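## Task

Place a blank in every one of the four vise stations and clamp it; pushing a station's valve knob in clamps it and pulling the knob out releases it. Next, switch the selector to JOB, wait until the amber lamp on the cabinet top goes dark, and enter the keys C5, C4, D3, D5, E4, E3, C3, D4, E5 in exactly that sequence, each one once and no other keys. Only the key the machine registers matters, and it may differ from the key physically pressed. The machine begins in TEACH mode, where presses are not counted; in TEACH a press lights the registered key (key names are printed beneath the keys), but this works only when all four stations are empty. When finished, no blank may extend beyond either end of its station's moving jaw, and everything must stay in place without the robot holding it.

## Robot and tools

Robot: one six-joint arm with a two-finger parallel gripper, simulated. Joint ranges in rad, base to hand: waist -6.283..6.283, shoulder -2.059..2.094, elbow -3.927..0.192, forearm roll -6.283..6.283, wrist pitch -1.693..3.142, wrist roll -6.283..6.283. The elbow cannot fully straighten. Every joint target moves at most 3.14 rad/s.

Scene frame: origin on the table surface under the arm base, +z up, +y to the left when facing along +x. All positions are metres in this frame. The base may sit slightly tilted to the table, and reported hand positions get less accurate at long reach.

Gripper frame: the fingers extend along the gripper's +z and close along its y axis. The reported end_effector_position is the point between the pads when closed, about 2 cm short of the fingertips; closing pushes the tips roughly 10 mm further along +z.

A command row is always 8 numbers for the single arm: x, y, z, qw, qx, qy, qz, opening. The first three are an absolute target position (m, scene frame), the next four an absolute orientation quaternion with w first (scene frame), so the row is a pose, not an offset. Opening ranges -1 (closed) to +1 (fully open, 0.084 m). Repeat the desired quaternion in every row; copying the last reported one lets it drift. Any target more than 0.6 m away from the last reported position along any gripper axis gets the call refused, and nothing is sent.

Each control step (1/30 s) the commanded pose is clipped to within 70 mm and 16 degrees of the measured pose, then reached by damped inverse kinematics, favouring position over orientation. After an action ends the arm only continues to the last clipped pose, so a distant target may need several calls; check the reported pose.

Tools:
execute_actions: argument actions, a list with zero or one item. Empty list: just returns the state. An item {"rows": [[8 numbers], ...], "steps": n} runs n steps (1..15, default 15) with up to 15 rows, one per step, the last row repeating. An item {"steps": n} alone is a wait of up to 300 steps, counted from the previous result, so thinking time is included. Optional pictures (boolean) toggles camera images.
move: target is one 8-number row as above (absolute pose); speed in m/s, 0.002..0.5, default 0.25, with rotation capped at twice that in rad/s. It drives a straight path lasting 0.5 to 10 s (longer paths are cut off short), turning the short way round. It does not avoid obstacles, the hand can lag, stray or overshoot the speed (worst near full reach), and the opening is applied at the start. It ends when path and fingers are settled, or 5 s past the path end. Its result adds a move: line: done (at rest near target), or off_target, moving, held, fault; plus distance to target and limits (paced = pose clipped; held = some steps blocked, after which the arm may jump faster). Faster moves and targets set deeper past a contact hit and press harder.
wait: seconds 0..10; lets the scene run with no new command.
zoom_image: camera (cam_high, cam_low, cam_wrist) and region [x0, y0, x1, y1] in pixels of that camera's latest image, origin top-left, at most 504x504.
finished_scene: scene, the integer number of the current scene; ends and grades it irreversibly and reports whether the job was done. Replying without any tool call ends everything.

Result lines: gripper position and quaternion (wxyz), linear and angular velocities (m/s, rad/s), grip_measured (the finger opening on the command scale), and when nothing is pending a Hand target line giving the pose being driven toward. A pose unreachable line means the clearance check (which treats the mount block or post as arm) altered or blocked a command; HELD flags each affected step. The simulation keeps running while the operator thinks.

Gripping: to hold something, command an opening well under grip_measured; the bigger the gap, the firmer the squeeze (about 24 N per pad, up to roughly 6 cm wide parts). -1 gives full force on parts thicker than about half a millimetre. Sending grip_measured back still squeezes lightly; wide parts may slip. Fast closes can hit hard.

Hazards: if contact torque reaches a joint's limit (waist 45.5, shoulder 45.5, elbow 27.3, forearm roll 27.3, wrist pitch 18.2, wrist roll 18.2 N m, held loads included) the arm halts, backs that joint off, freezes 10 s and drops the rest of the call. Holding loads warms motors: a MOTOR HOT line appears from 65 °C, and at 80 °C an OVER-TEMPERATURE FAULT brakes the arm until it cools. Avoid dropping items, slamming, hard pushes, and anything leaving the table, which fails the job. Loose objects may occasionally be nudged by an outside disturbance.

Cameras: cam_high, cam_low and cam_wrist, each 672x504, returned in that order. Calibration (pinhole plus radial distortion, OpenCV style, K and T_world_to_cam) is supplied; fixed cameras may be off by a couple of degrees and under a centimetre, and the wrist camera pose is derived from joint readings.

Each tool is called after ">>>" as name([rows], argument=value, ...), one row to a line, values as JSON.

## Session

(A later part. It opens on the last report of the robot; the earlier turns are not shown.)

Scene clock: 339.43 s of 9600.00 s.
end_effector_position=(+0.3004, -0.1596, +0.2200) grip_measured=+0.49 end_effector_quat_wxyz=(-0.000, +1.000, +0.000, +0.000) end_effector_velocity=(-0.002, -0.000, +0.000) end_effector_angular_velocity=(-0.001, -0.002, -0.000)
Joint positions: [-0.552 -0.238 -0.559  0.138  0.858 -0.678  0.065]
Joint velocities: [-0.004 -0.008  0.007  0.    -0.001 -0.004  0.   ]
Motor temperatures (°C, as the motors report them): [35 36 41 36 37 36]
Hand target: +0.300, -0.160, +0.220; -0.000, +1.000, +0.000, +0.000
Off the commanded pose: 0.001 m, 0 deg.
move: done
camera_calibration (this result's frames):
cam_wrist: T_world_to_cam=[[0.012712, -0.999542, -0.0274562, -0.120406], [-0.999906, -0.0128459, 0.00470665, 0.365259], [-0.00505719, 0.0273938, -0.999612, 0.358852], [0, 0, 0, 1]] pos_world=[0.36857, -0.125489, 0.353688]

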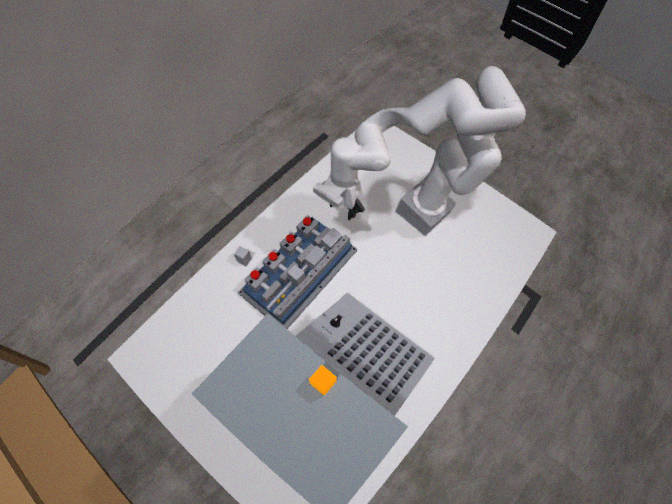

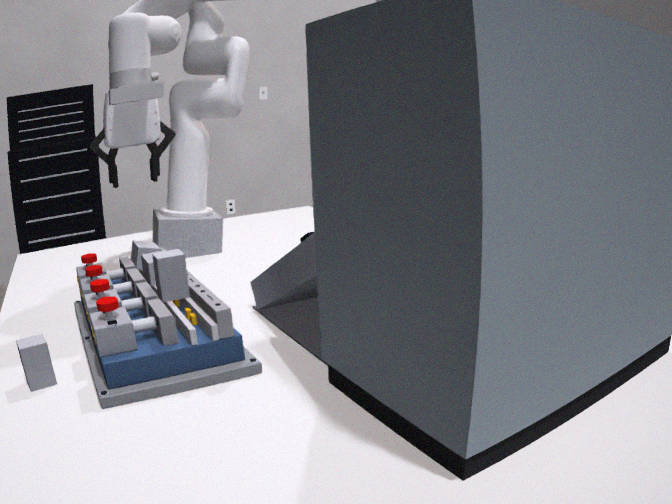

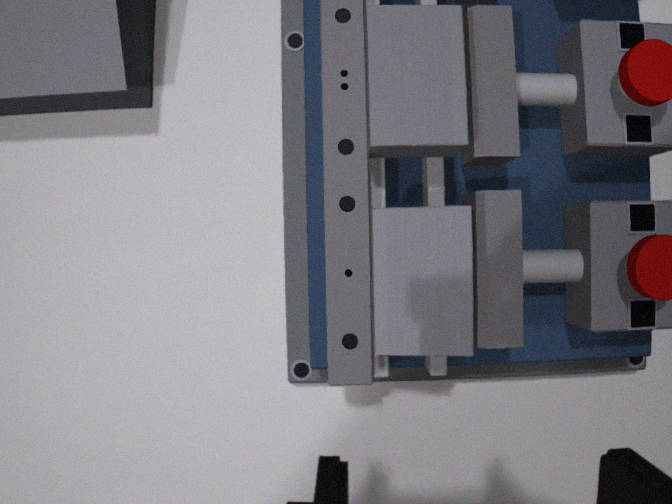

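>>> move(target=[0.357,-0.154,0.16,0,1,0,0,0.5], speed=0.15)

>>> move(target=[0.357,-0.154,0.113,0,1,0,0,0.5], speed=0.04)

>>> execute_actions([
  {"rows":[[0.357,-0.154,0.113,0,1,0,0,0.3],[0.357,-0.154,0.113,0,1,0,0,0.2],[0.357,-0.154,0.113,0,1,0,0,0.1],[0.357,-0.154,0.113,0,1,0,0,0.0],[0.357,-0.154,0.113,0,1,0,0,-0.1],[0.357,-0.154,0.113,0,1,0,0,-0.2],[0.357,-0.154,0.113,0,1,0,0,-0.3],[0.357,-0.154,0.113,0,1,0,0,-0.4],[0.357,-0.154,0.113,0,1,0,0,-0.5]],"steps":15},
], pictures=false)

>>> move(target=[0.3615,-0.1528,0.1145,0,1,0,0,-0.5], speed=0.01)

>>> move(target=[0.3615,-0.1528,0.111,0,1,0,0,-0.5], speed=0.006)

>>> execute_actions([
  {"rows":[[0.3615,-0.1528,0.112,0,1,0,0,-0.3],[0.3615,-0.1528,0.112,0,1,0,0,-0.2],[0.3615,-0.1528,0.112,0,1,0,0,-0.1],[0.3615,-0.1528,0.112,0,1,0,0,0.0],[0.3615,-0.1528,0.112,0,1,0,0,0.1],[0.3615,-0.1528,0.112,0,1,0,0,0.2],[0.3615,-0.1528,0.112,0,1,0,0,0.3]],"steps":15},
], pictures=false)

>>> move(target=[0.40,-0.16,0.22,0,1,0,0,0.5], speed=0.1)

Scene clock: 347.10 s of 9600.00 s.
end_effector_position=(+0.3566, -0.1543, +0.1604) grip_measured=+0.49 end_effector_quat_wxyz=(+0.000, +1.000, -0.000, +0.000) end_effector_velocity=(+0.001, +0.000, -0.002) end_effector_angular_velocity=(+0.001, +0.002, +0.000)
Joint positions: [-0.439  0.043 -0.657  0.177  0.665 -0.613  0.065]
Joint velocities: [ 0.003  0.01  -0.004  0.001 -0.004  0.001  0.   ]
Motor temperatures (°C, as the motors report them): [35 36 42 36 37 36]
Hand target: +0.357, -0.154, +0.160; +0.000, +1.000, -0.000, -0.000
Off the commanded pose: 0.001 m, 0 deg.
After step 90, 3.57 s passed at rest.
move: done
camera_calibration (this result's frames):
cam_wrist: T_world_to_cam=[[0.0123256, -0.999569, -0.0266402, -0.117374], [-0.999911, -0.0124561, 0.00474017, 0.421921], [-0.00506996, 0.0265794, -0.999634, 0.299317], [0, 0, 0, 1]] pos_world=[0.424848, -0.120024, 0.294081]

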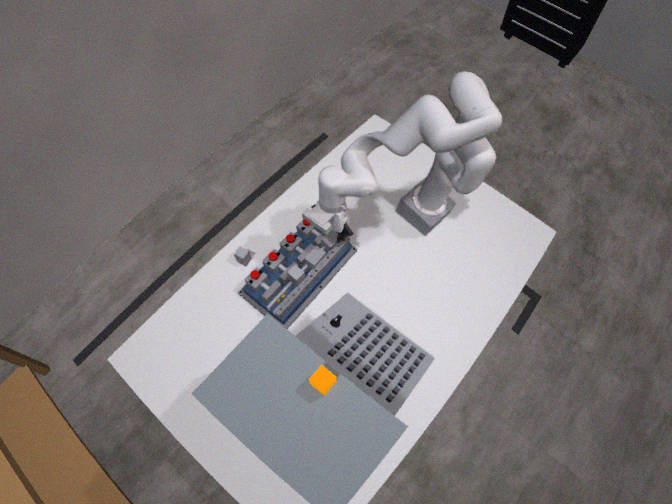

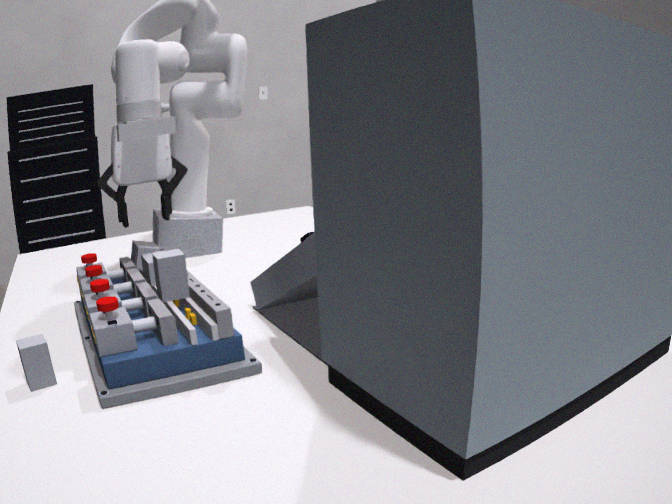

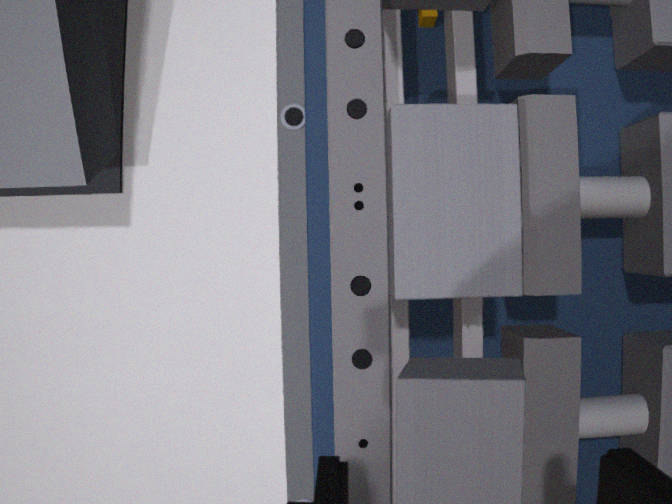

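Scene clock: 348.63 s of 9600.00 s.
end_effector_position=(+0.3569, -0.1541, +0.1135) grip_measured=+0.49 end_effector_quat_wxyz=(+0.000, +1.000, -0.000, +0.000) end_effector_velocity=(+0.001, -0.000, -0.002) end_effector_angular_velocity=(-0.000, -0.002, +0.000)
Joint positions: [-0.415  0.172 -0.64   0.224  0.519 -0.644  0.065]
Joint velocities: [ 0.001  0.007 -0.001  0.004 -0.008 -0.003 -0.   ]
Motor temperatures (°C, as the motors report them): [35 36 42 36 37 36]
Hand target: +0.357, -0.154, +0.113; +0.000, +1.000, -0.000, -0.000
Off the commanded pose: 0.000 m, 0 deg.
move: done
camera_calibration (this result's frames):
cam_wrist: T_world_to_cam=[[0.0124964, -0.999562, -0.0268248, -0.118467], [-0.999909, -0.0126278, 0.00473403, 0.422413], [-0.0050707, 0.0267632, -0.999629, 0.252408], [0, 0, 0, 1]] pos_world=[0.425135, -0.119836, 0.247137]

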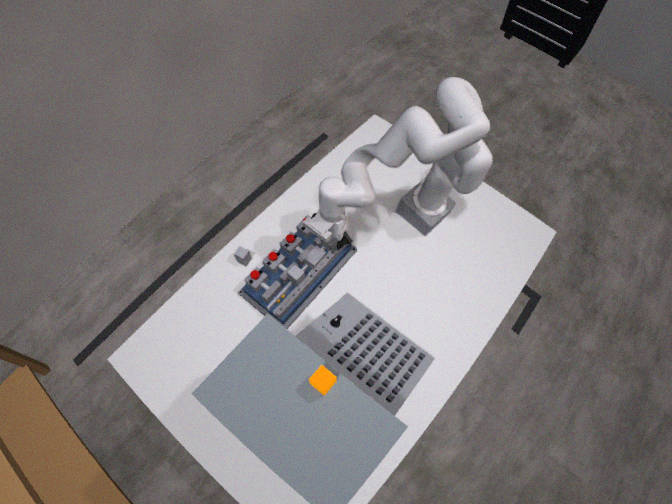

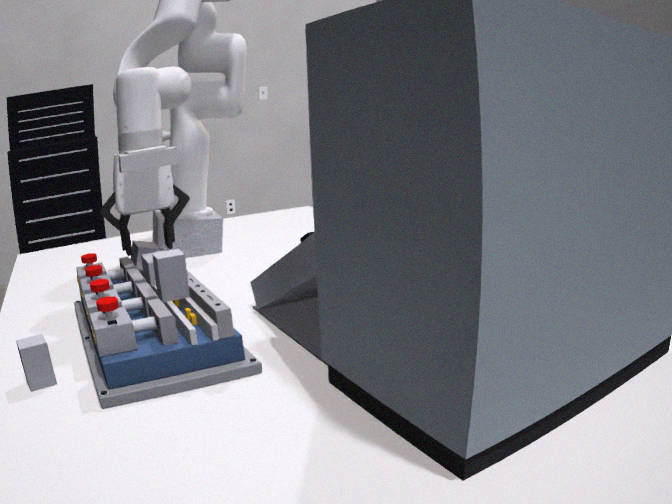

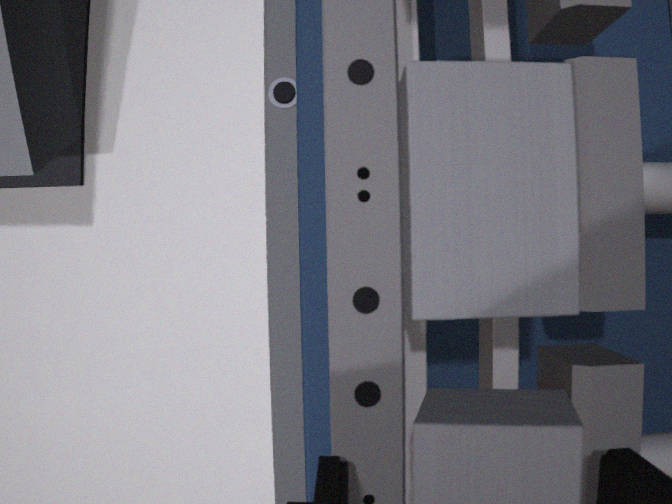

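Scene clock: 349.13 s of 9600.00 s.
end_effector_position=(+0.3593, -0.1560, +0.1152) grip_measured=-0.03 end_effector_quat_wxyz=(+0.002, +1.000, -0.000, +0.004) end_effector_velocity=(-0.001, +0.002, -0.001) end_effector_angular_velocity=(+0.004, +0.005, +0.001)
Joint positions: [-0.417  0.171 -0.644  0.224  0.516 -0.645  0.043]
Joint velocities: [0.002 0.001 0.002 0.001 0.003 0.    0.   ]
Motor temperatures (°C, as the motors report them): [35 36 42 36 37 36]
Hand target: +0.357, -0.154, +0.113; +0.000, +1.000, -0.000, -0.000
Off the commanded pose: 0.004 m, 0 deg.
Steps of this call (steps 1 to 15: all 15 steps of this action). Readings (end_effector_position):
1: (+0.3569, -0.1541, +0.1134)
2: (+0.3570, -0.1541, +0.1134)
4: (+0.3577, -0.1551, +0.1140)
8: (+0.3596, -0.1565, +0.1155)
15: the state above

Scene clock: 350.07 s of 9600.00 s.
end_effector_position=(+0.3614, -0.1546, +0.1153) grip_measured=-0.03 end_effector_quat_wxyz=(+0.001, +1.000, -0.002, +0.001) end_effector_velocity=(-0.000, -0.000, -0.001) end_effector_angular_velocity=(+0.002, +0.003, -0.004)
Joint positions: [-0.413  0.176 -0.653  0.222  0.526 -0.635  0.043]
Joint velocities: [-0.001  0.004 -0.003  0.     0.003  0.003  0.   ]
Motor temperatures (°C, as the motors report them): [35 36 42 36 37 36]
Hand target: +0.361, -0.153, +0.115; +0.000, +1.000, +0.000, -0.000
Off the commanded pose: 0.002 m, 0 deg.
move: done
camera_calibration (this result's frames):
cam_wrist: T_world_to_cam=[[0.00910858, -0.999623, -0.025919, -0.117873], [-0.999955, -0.0091723, 0.0023406, 0.427733], [-0.00257746, 0.0258965, -0.999661, 0.253227], [0, 0, 0, 1]] pos_world=[0.429441, -0.120463, 0.249085]

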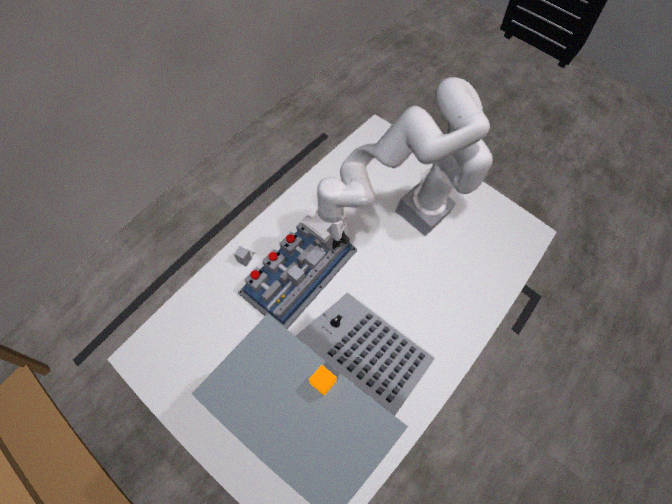

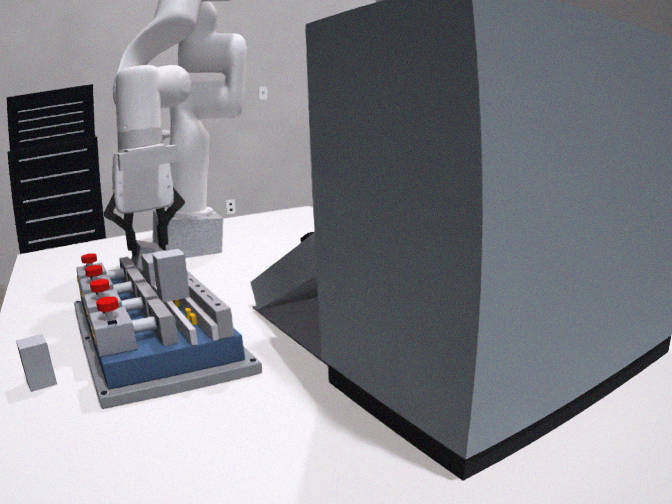

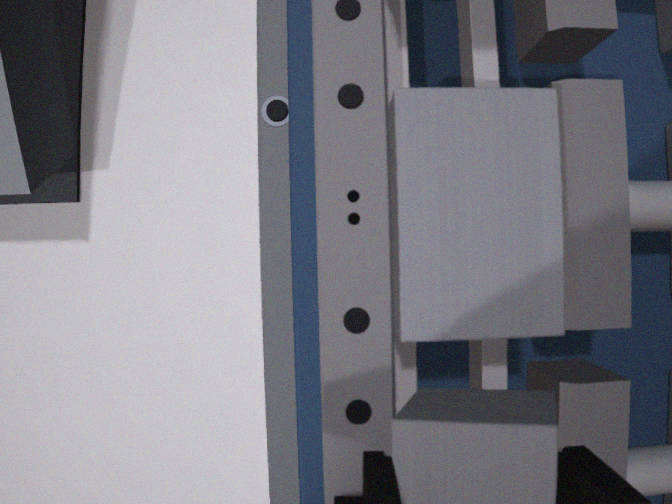

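Scene clock: 351.23 s of 9600.00 s.
end_effector_position=(+0.3622, -0.1553, +0.1123) grip_measured=+0.04 end_effector_quat_wxyz=(+0.001, +1.000, -0.002, +0.002) end_effector_velocity=(+0.000, +0.001, -0.000) end_effector_angular_velocity=(+0.000, +0.000, +0.001)
Joint positions: [-0.412  0.187 -0.655  0.226  0.514 -0.638  0.046]
Joint velocities: [ 0.001 -0.     0.     0.     0.     0.001  0.001]
Motor temperatures (°C, as the motors report them): [35 36 42 36 37 36]
Hand target: +0.361, -0.153, +0.111; +0.000, +1.000, -0.000, -0.000
Off the commanded pose: 0.003 m, 0 deg.
move: done
camera_calibration (this result's frames):
cam_wrist: T_world_to_cam=[[0.00803433, -0.999657, -0.0249348, -0.118406], [-0.999968, -0.00804666, 0.000394366, 0.428917], [-0.000594872, 0.0249308, -0.999689, 0.24941], [0, 0, 0, 1]] pos_world=[0.430002, -0.121132, 0.246211]

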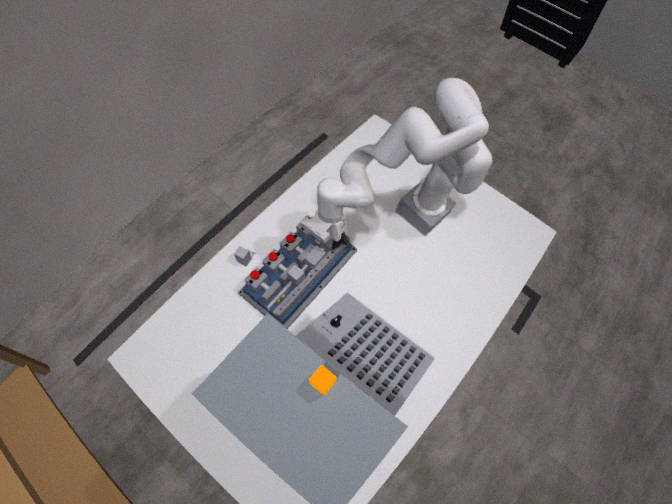

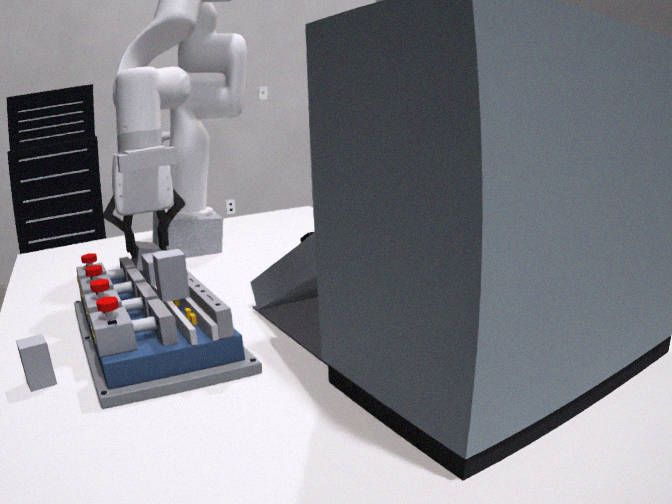

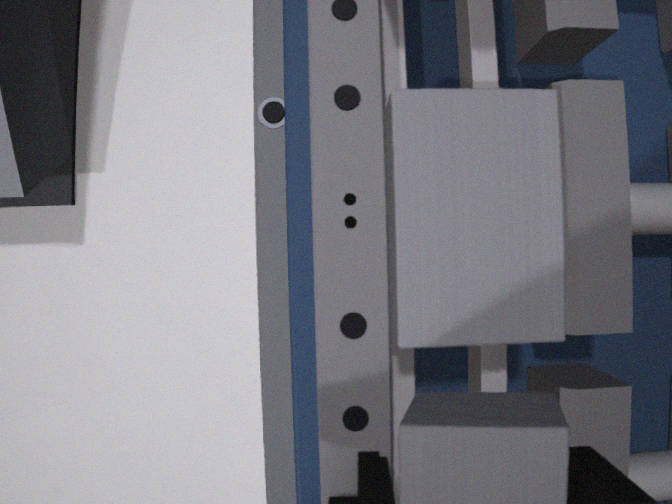

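Scene clock: 351.73 s of 9600.00 s.
end_effector_position=(+0.3607, -0.1514, +0.1105) grip_measured=+0.30 end_effector_quat_wxyz=(-0.001, +1.000, +0.001, -0.002) end_effector_velocity=(-0.003, -0.002, +0.001) end_effector_angular_velocity=(+0.000, +0.002, -0.006)
Joint positions: [-0.405  0.187 -0.652  0.226  0.52  -0.637  0.057]
Joint velocities: [-0.008 -0.008  0.006 -0.004  0.005  0.002 -0.001]
Motor temperatures (°C, as the motors report them): [35 36 42 36 37 36]
Hand target: +0.362, -0.153, +0.112; +0.000, +1.000, -0.000, -0.000
Off the commanded pose: 0.002 m, 0 deg.
Steps of this call (steps 1 to 15: all 15 steps of this action). Readings (end_effector_position):
1: (+0.3622, -0.1553, +0.1123)
2: (+0.3622, -0.1552, +0.1124)
4: (+0.3622, -0.1552, +0.1124)
8: (+0.3612, -0.1516, +0.1104)
15: the state above

Scene clock: 353.53 s of 9600.00 s.
end_effector_position=(+0.3999, -0.1600, +0.2190) grip_measured=+0.49 end_effector_quat_wxyz=(-0.000, +1.000, +0.000, -0.000) end_effector_velocity=(+0.002, -0.000, +0.005) end_effector_angular_velocity=(-0.000, -0.000, -0.000)
Joint positions: [-0.429  0.047 -0.866  0.145  0.868 -0.558  0.065]
Joint velocities: [-0.    -0.002 -0.013 -0.002  0.014  0.002 -0.   ]
Motor temperatures (°C, as the motors report them): [35 36 42 36 37 36]
Hand target: +0.400, -0.160, +0.220; -0.000, +1.000, +0.000, +0.000
Off the commanded pose: 0.001 m, 0 deg.
move: done
camera_calibration (this result's frames):
cam_wrist: T_world_to_cam=[[0.012832, -0.99952, -0.0281841, -0.121938], [-0.999902, -0.012985, 0.00525225, 0.464663], [-0.0056157, 0.0281139, -0.999589, 0.358693], [0, 0, 0, 1]] pos_world=[0.468196, -0.12593, 0.352668]

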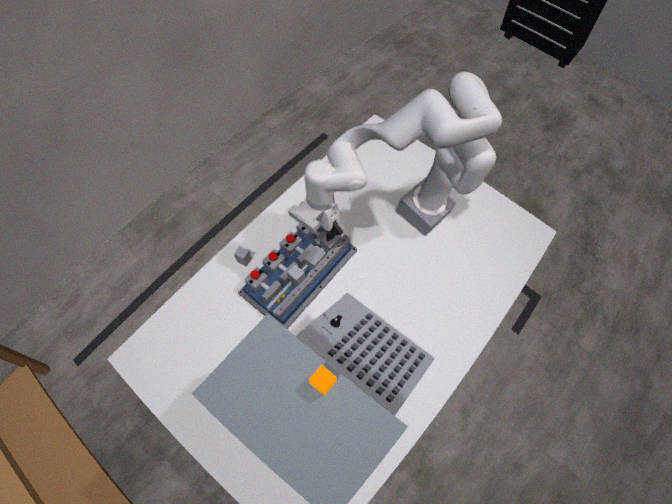

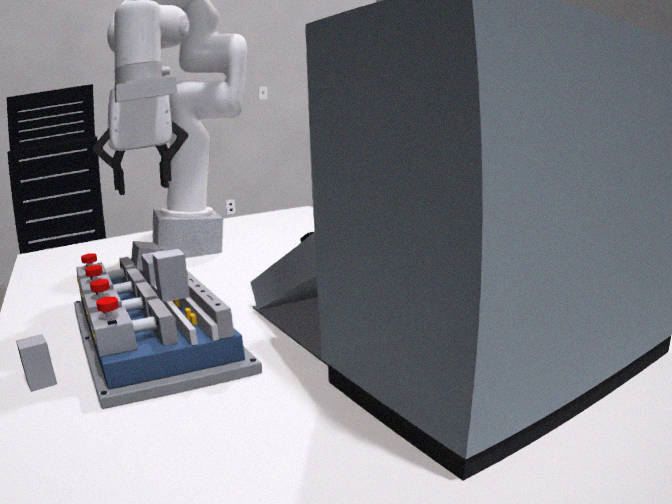

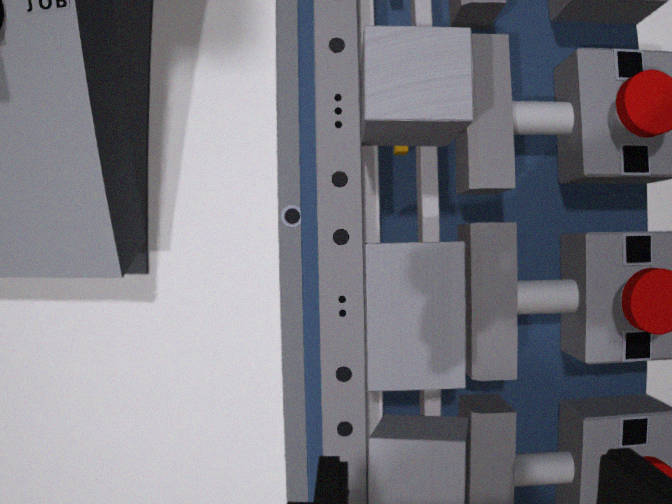

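>>> move(target=[0.359,-0.262,0.17,0,1,0,0,-1], speed=0.15)

>>> move(target=[0.359,-0.262,0.113,0,1,0,0,-1], speed=0.04)

>>> move(target=[0.359,-0.262,0.17,0,1,0,0,-1], speed=0.1)

>>> move(target=[0.445,-0.262,0.17,0,1,0,0,-1], speed=0.15)

>>> move(target=[0.445,-0.262,0.113,0,1,0,0,-1], speed=0.04)

>>> move(target=[0.40,-0.20,0.24,0,1,0,0,-1], speed=0.1)

Scene clock: 357.47 s of 9600.00 s.
end_effector_position=(+0.3589, -0.2614, +0.1703) grip_measured=-1.00 end_effector_quat_wxyz=(+0.000, +1.000, +0.000, +0.000) end_effector_velocity=(-0.001, -0.002, -0.002) end_effector_angular_velocity=(+0.001, +0.001, -0.000)
Joint positions: [-0.651  0.224 -0.895  0.146  0.741 -0.794  0.   ]
Joint velocities: [-0.005  0.007 -0.002  0.001 -0.002 -0.005  0.   ]
Motor temperatures (°C, as the motors report them): [35 36 42 36 37 36]
Hand target: +0.359, -0.262, +0.170; -0.000, +1.000, -0.000, +0.000
Off the commanded pose: 0.001 m, 0 deg.
move: done
camera_calibration (this result's frames):
cam_wrist: T_world_to_cam=[[0.0128121, -0.99955, -0.0271224, -0.224301], [-0.999907, -0.0129311, 0.00421883, 0.422809], [-0.00456765, 0.0270659, -0.999623, 0.312006], [0, 0, 0, 1]] pos_world=[0.427069, -0.227177, 0.304021]

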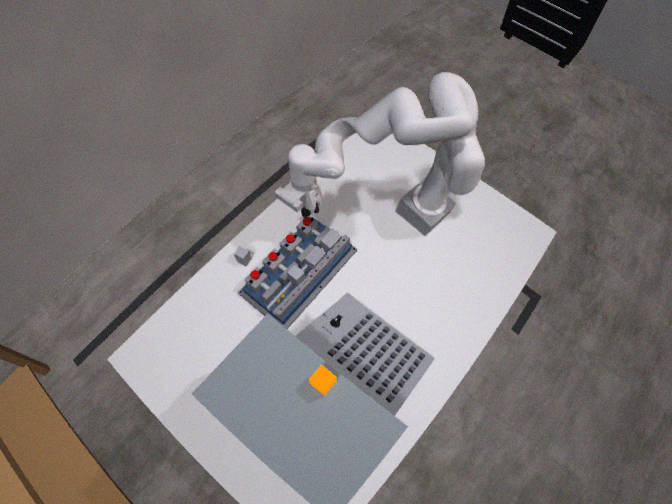

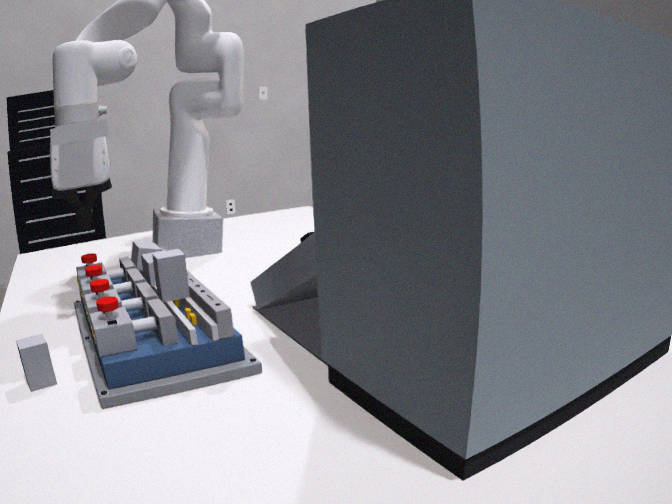

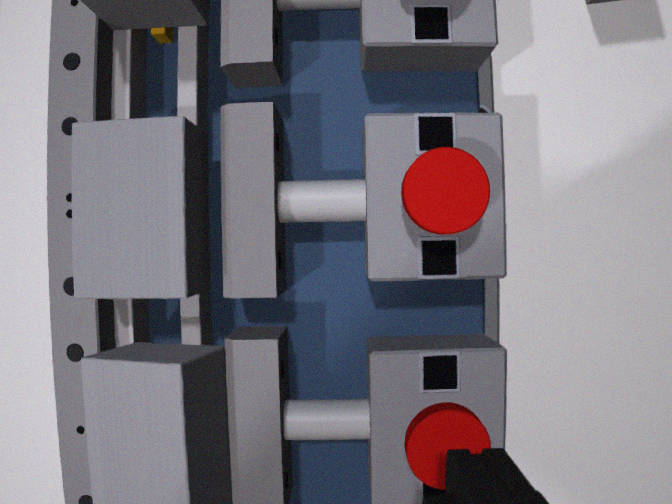

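Scene clock: 359.20 s of 9600.00 s.
end_effector_position=(+0.3611, -0.2636, +0.1171) grip_measured=-1.00 end_effector_quat_wxyz=(+0.003, +1.000, +0.000, +0.003) end_effector_velocity=(+0.001, -0.001, -0.002) end_effector_angular_velocity=(-0.003, -0.004, -0.000)
Joint positions: [-0.633  0.349 -0.876  0.178  0.59  -0.816  0.   ]
Joint velocities: [ 0.001  0.008 -0.001  0.003 -0.012 -0.002  0.   ]
Motor temperatures (°C, as the motors report them): [35 36 42 36 37 36]
Hand target: +0.359, -0.262, +0.113; +0.000, +1.000, -0.000, -0.000
Off the commanded pose: 0.005 m, 0 deg.
move: off_target
camera_calibration (this result's frames):
cam_wrist: T_world_to_cam=[[0.0130849, -0.999675, -0.0219008, -0.228734], [-0.999914, -0.0130571, -0.00141066, 0.425822], [0.00112424, 0.0219174, -0.999759, 0.25551], [0, 0, 0, 1]] pos_world=[0.428491, -0.2287, 0.25104]

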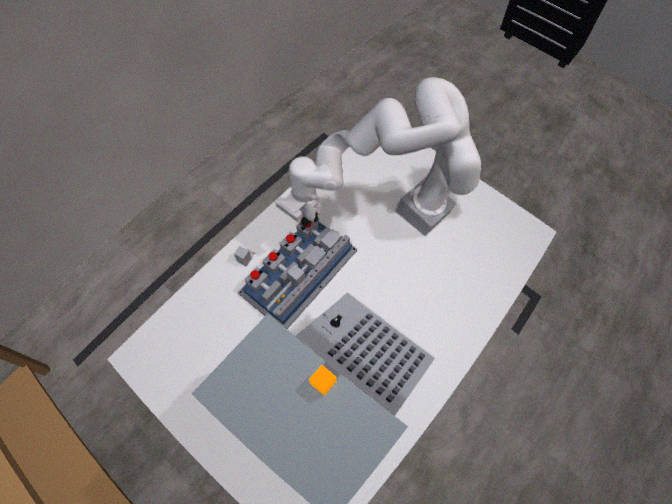

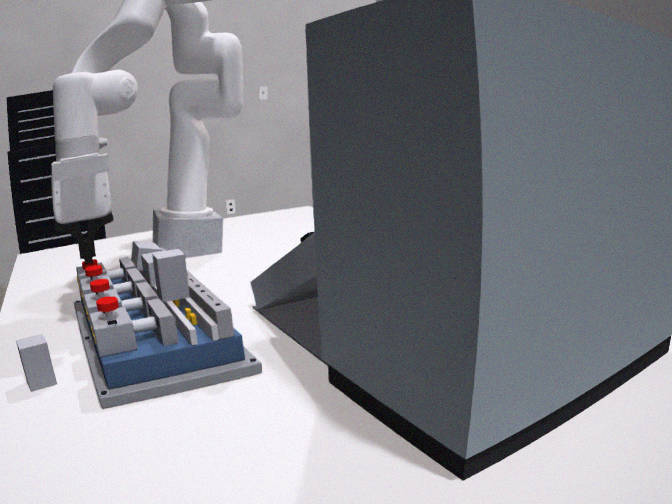

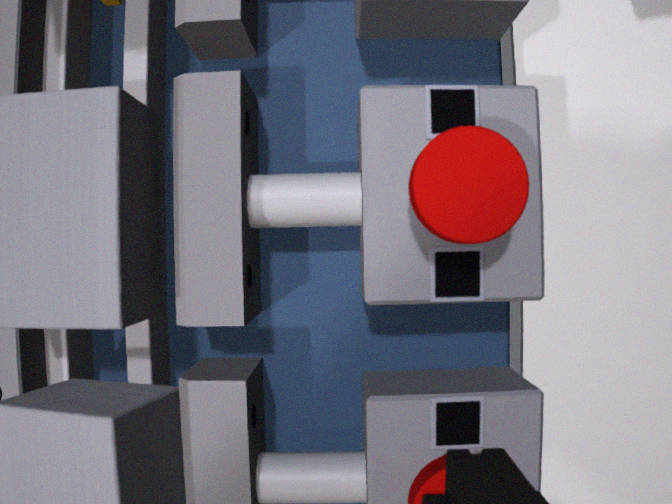

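Scene clock: 360.17 s of 9600.00 s.
end_effector_position=(+0.3589, -0.2619, +0.1692) grip_measured=-1.00 end_effector_quat_wxyz=(-0.000, +1.000, +0.000, -0.000) end_effector_velocity=(+0.001, -0.000, +0.004) end_effector_angular_velocity=(-0.000, -0.001, +0.000)
Joint positions: [-0.651  0.228 -0.897  0.146  0.741 -0.794  0.   ]
Joint velocities: [-0.001 -0.008 -0.004 -0.001  0.011  0.001  0.   ]
Motor temperatures (°C, as the motors report them): [35 36 42 36 37 36]
Hand target: +0.359, -0.262, +0.170; -0.000, +1.000, +0.000, +0.000
Off the commanded pose: 0.001 m, 0 deg.
move: done
camera_calibration (this result's frames):
cam_wrist: T_world_to_cam=[[0.0126572, -0.999527, -0.0280125, -0.22462], [-0.999904, -0.0128113, 0.00532681, 0.422655], [-0.00568316, 0.0279424, -0.999593, 0.311535], [0, 0, 0, 1]] pos_world=[0.427228, -0.227804, 0.302865]

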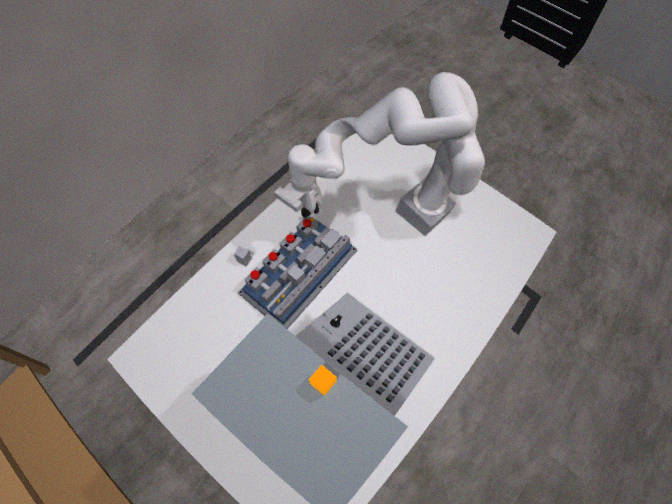

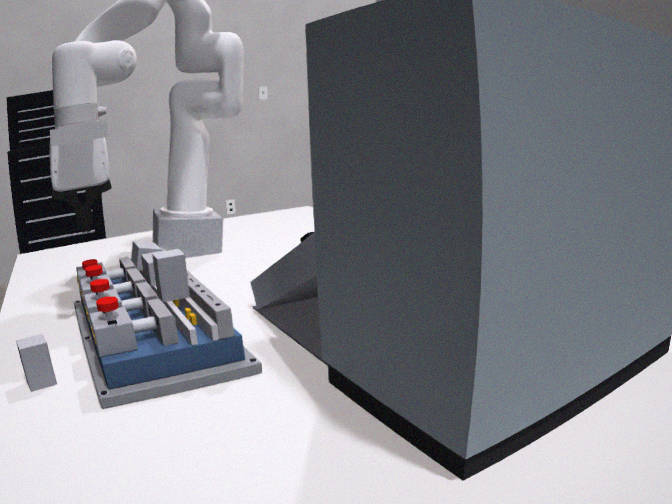

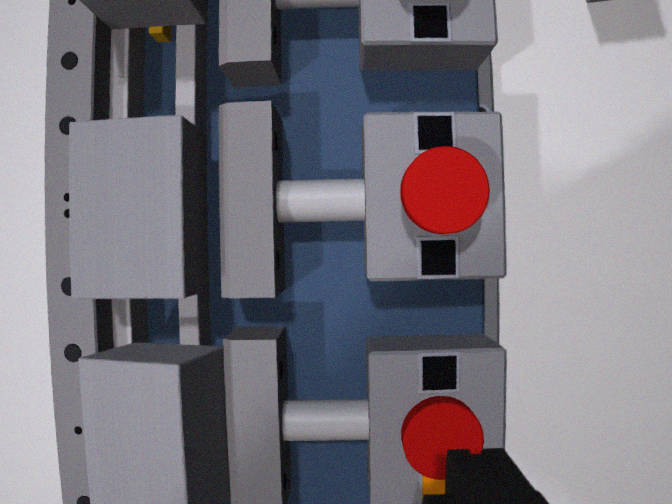

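Scene clock: 361.30 s of 9600.00 s.
end_effector_position=(+0.4447, -0.2623, +0.1699) grip_measured=-1.00 end_effector_quat_wxyz=(+0.000, +1.000, -0.000, -0.000) end_effector_velocity=(+0.002, +0.000, -0.000) end_effector_angular_velocity=(+0.001, +0.002, +0.001)
Joint positions: [-0.552  0.419 -1.185  0.141  0.827 -0.683  0.   ]
Joint velocities: [ 0.002  0.006 -0.01  -0.001  0.005  0.002  0.   ]
Motor temperatures (°C, as the motors report them): [35 36 42 36 37 36]
Hand target: +0.445, -0.262, +0.170; +0.000, +1.000, +0.000, -0.000
Off the commanded pose: 0.000 m, 0 deg.
move: done
camera_calibration (this result's frames):
cam_wrist: T_world_to_cam=[[0.012522, -0.999551, -0.0272039, -0.226226], [-0.999908, -0.0126583, 0.00484197, 0.508517], [-0.00518415, 0.0271407, -0.999618, 0.312356], [0, 0, 0, 1]] pos_world=[0.512923, -0.228165, 0.303621]

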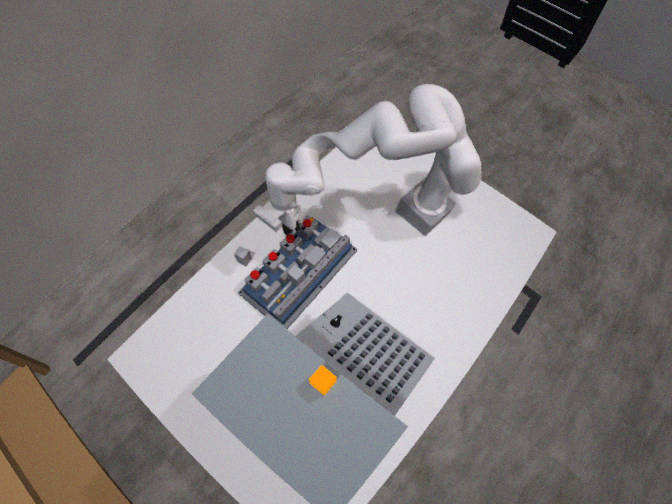

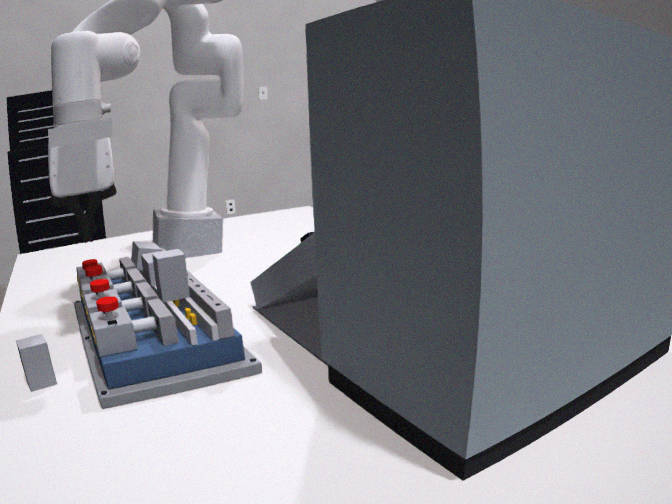

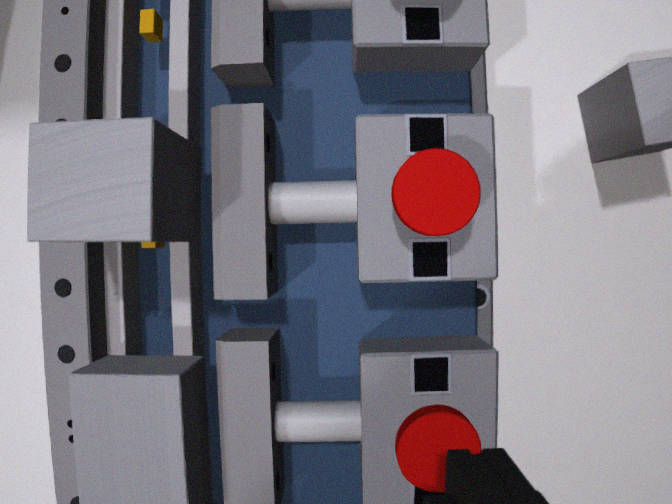

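Scene clock: 363.00 s of 9600.00 s.
end_effector_position=(+0.4470, -0.2632, +0.1174) grip_measured=-1.00 end_effector_quat_wxyz=(+0.002, +1.000, +0.000, +0.003) end_effector_velocity=(+0.002, -0.001, -0.003) end_effector_angular_velocity=(-0.002, -0.004, +0.000)
Joint positions: [-0.537  0.522 -1.166  0.163  0.697 -0.696  0.   ]
Joint velocities: [ 0.001  0.008 -0.002  0.002 -0.011 -0.001  0.   ]
Motor temperatures (°C, as the motors report them): [35 36 42 36 37 36]
Hand target: +0.445, -0.262, +0.113; +0.000, +1.000, -0.000, -0.000
Off the commanded pose: 0.005 m, 0 deg.
move: off_target
camera_calibration (this result's frames):
cam_wrist: T_world_to_cam=[[0.0130419, -0.999651, -0.0229587, -0.229326], [-0.999914, -0.013015, -0.00131774, 0.51168], [0.00101847, 0.022974, -0.999736, 0.256024], [0, 0, 0, 1]] pos_world=[0.514366, -0.228468, 0.251365]

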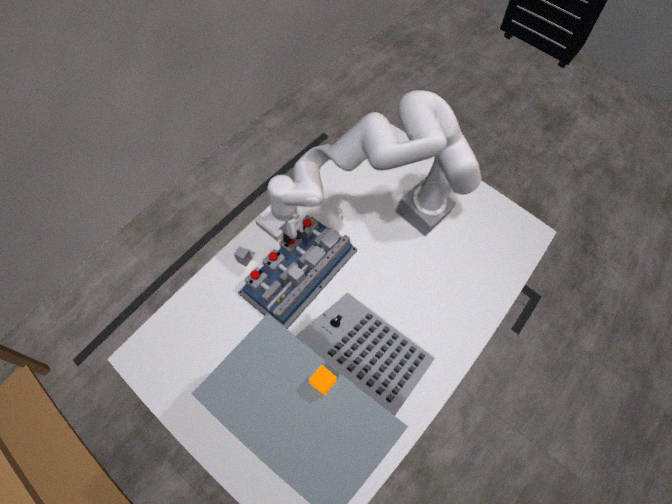

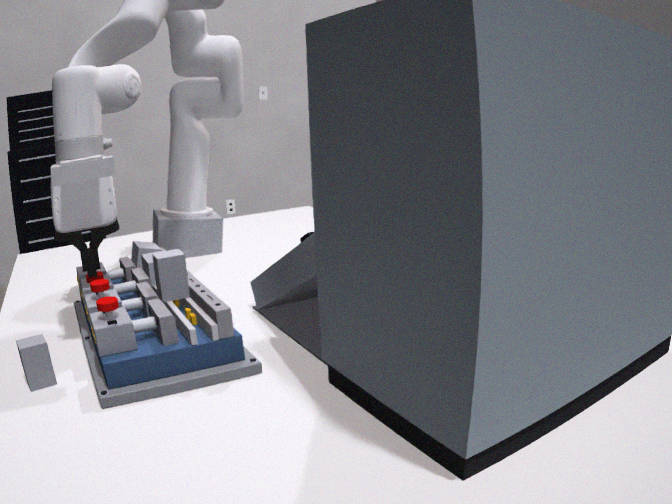

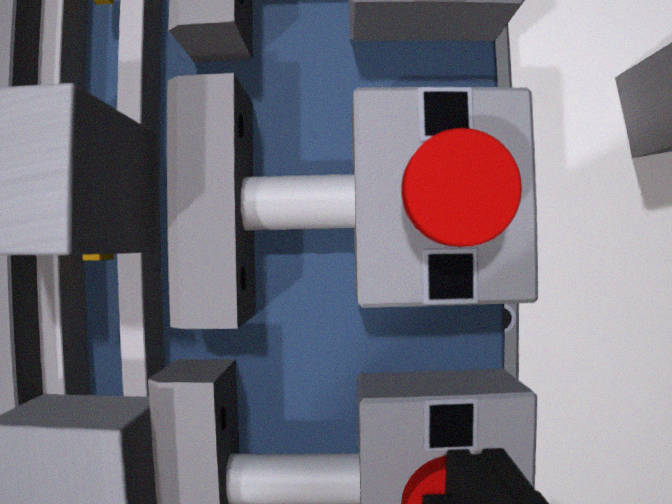

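Scene clock: 364.90 s of 9600.00 s.
end_effector_position=(+0.4004, -0.2001, +0.2394) grip_measured=-1.00 end_effector_quat_wxyz=(-0.000, +1.000, +0.000, -0.000) end_effector_velocity=(-0.000, +0.001, +0.003) end_effector_angular_velocity=(-0.002, -0.003, +0.000)
Joint positions: [-0.512  0.085 -0.965  0.132  0.937 -0.625  0.   ]
Joint velocities: [ 0.    -0.009  0.    -0.001  0.005  0.001  0.   ]
Motor temperatures (°C, as the motors report them): [35 36 42 36 37 36]
Hand target: +0.400, -0.200, +0.240; -0.000, +1.000, +0.000, +0.000
Off the commanded pose: 0.001 m, 0 deg.
move: done
camera_calibration (this result's frames):
cam_wrist: T_world_to_cam=[[0.0127346, -0.999532, -0.0278305, -0.161472], [-0.999903, -0.0128864, 0.00528249, 0.464509], [-0.00563865, 0.0277606, -0.999599, 0.380197], [0, 0, 0, 1]] pos_world=[0.468664, -0.165965, 0.373097]

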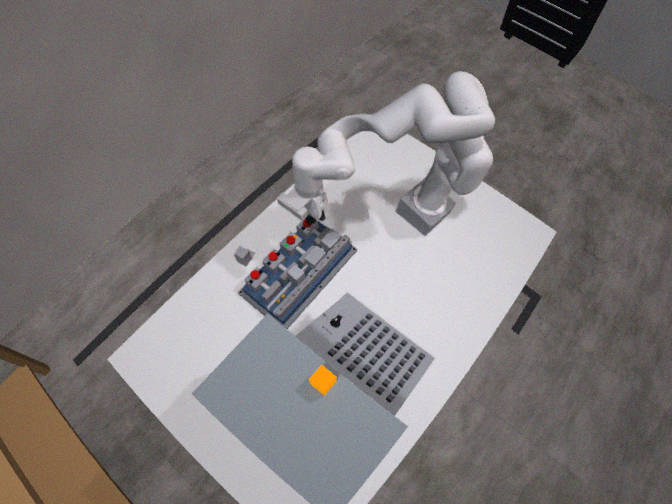

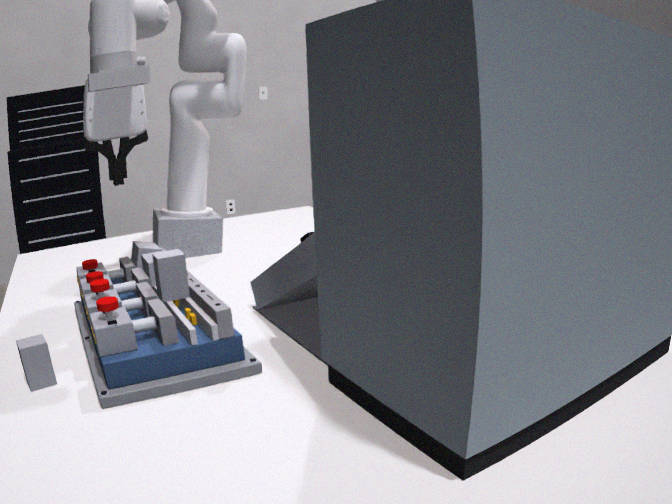

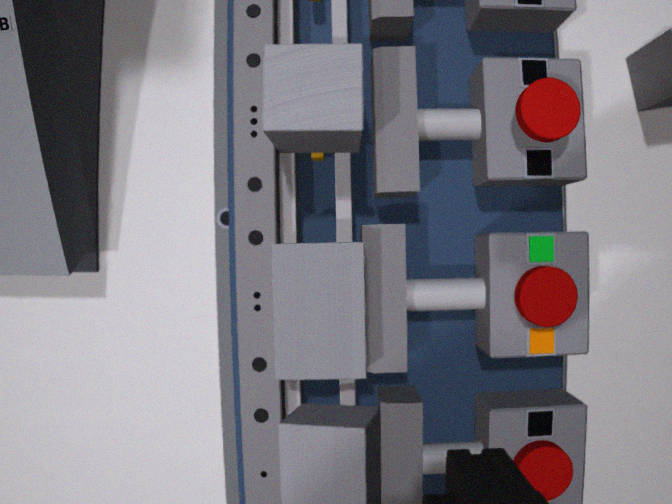

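>>> move(target=[0.30,-0.20,0.22,0,1,0,0,0.5], speed=0.15)

>>> zoom_image(camera="cam_low", region=[60,220,260,370])

Scene clock: 367.60 s of 9600.00 s.
end_effector_position=(+0.3003, -0.1996, +0.2201) grip_measured=+0.49 end_effector_quat_wxyz=(-0.000, +1.000, +0.000, +0.000) end_effector_velocity=(-0.003, +0.000, -0.001) end_effector_angular_velocity=(+0.001, +0.000, +0.000)
Joint positions: [-0.64  -0.147 -0.636  0.132  0.852 -0.761  0.065]
Joint velocities: [-0.004 -0.006  0.007  0.    -0.001 -0.004  0.   ]
Motor temperatures (°C, as the motors report them): [35 36 42 36 37 36]
Hand target: +0.300, -0.200, +0.220; -0.000, +1.000, -0.000, +0.000
Off the commanded pose: 0.000 m, 0 deg.
move: done
camera_calibration (this result's frames):
cam_wrist: T_world_to_cam=[[0.0126576, -0.999548, -0.0272862, -0.160398], [-0.999908, -0.0127884, 0.00462432, 0.364715], [-0.00497118, 0.0272251, -0.999617, 0.360019], [0, 0, 0, 1]] pos_world=[0.368501, -0.165463, 0.353818]

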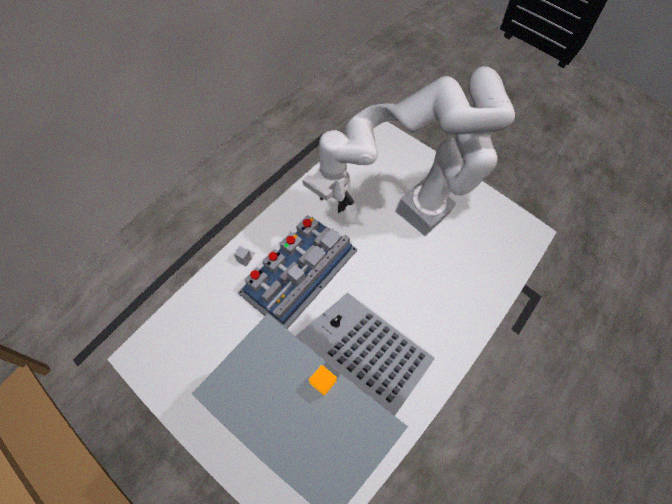

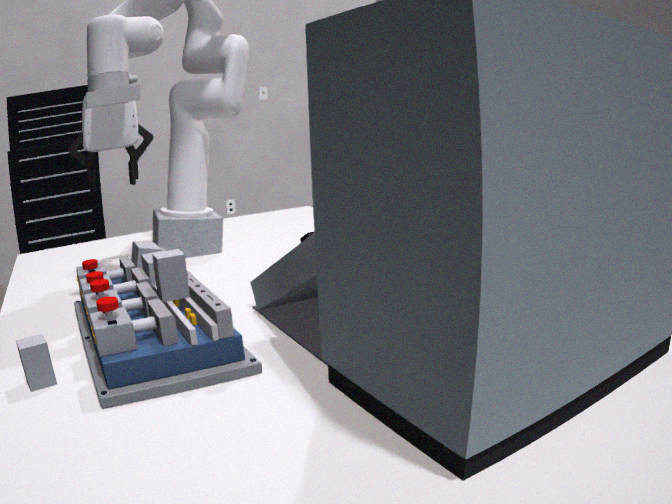

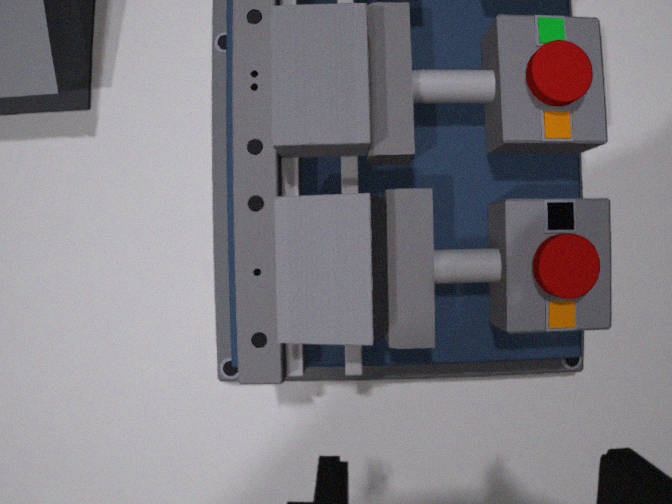

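Region (60, 220, 260, 370) of cam_low's 672x504 image, scaled by 2.520, with more detail than that image has; it fills the top 378 rows of this view, and the rest is white.

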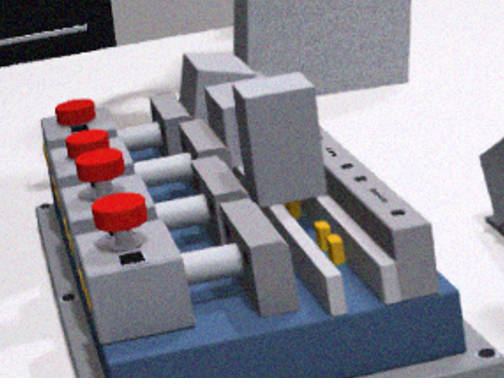

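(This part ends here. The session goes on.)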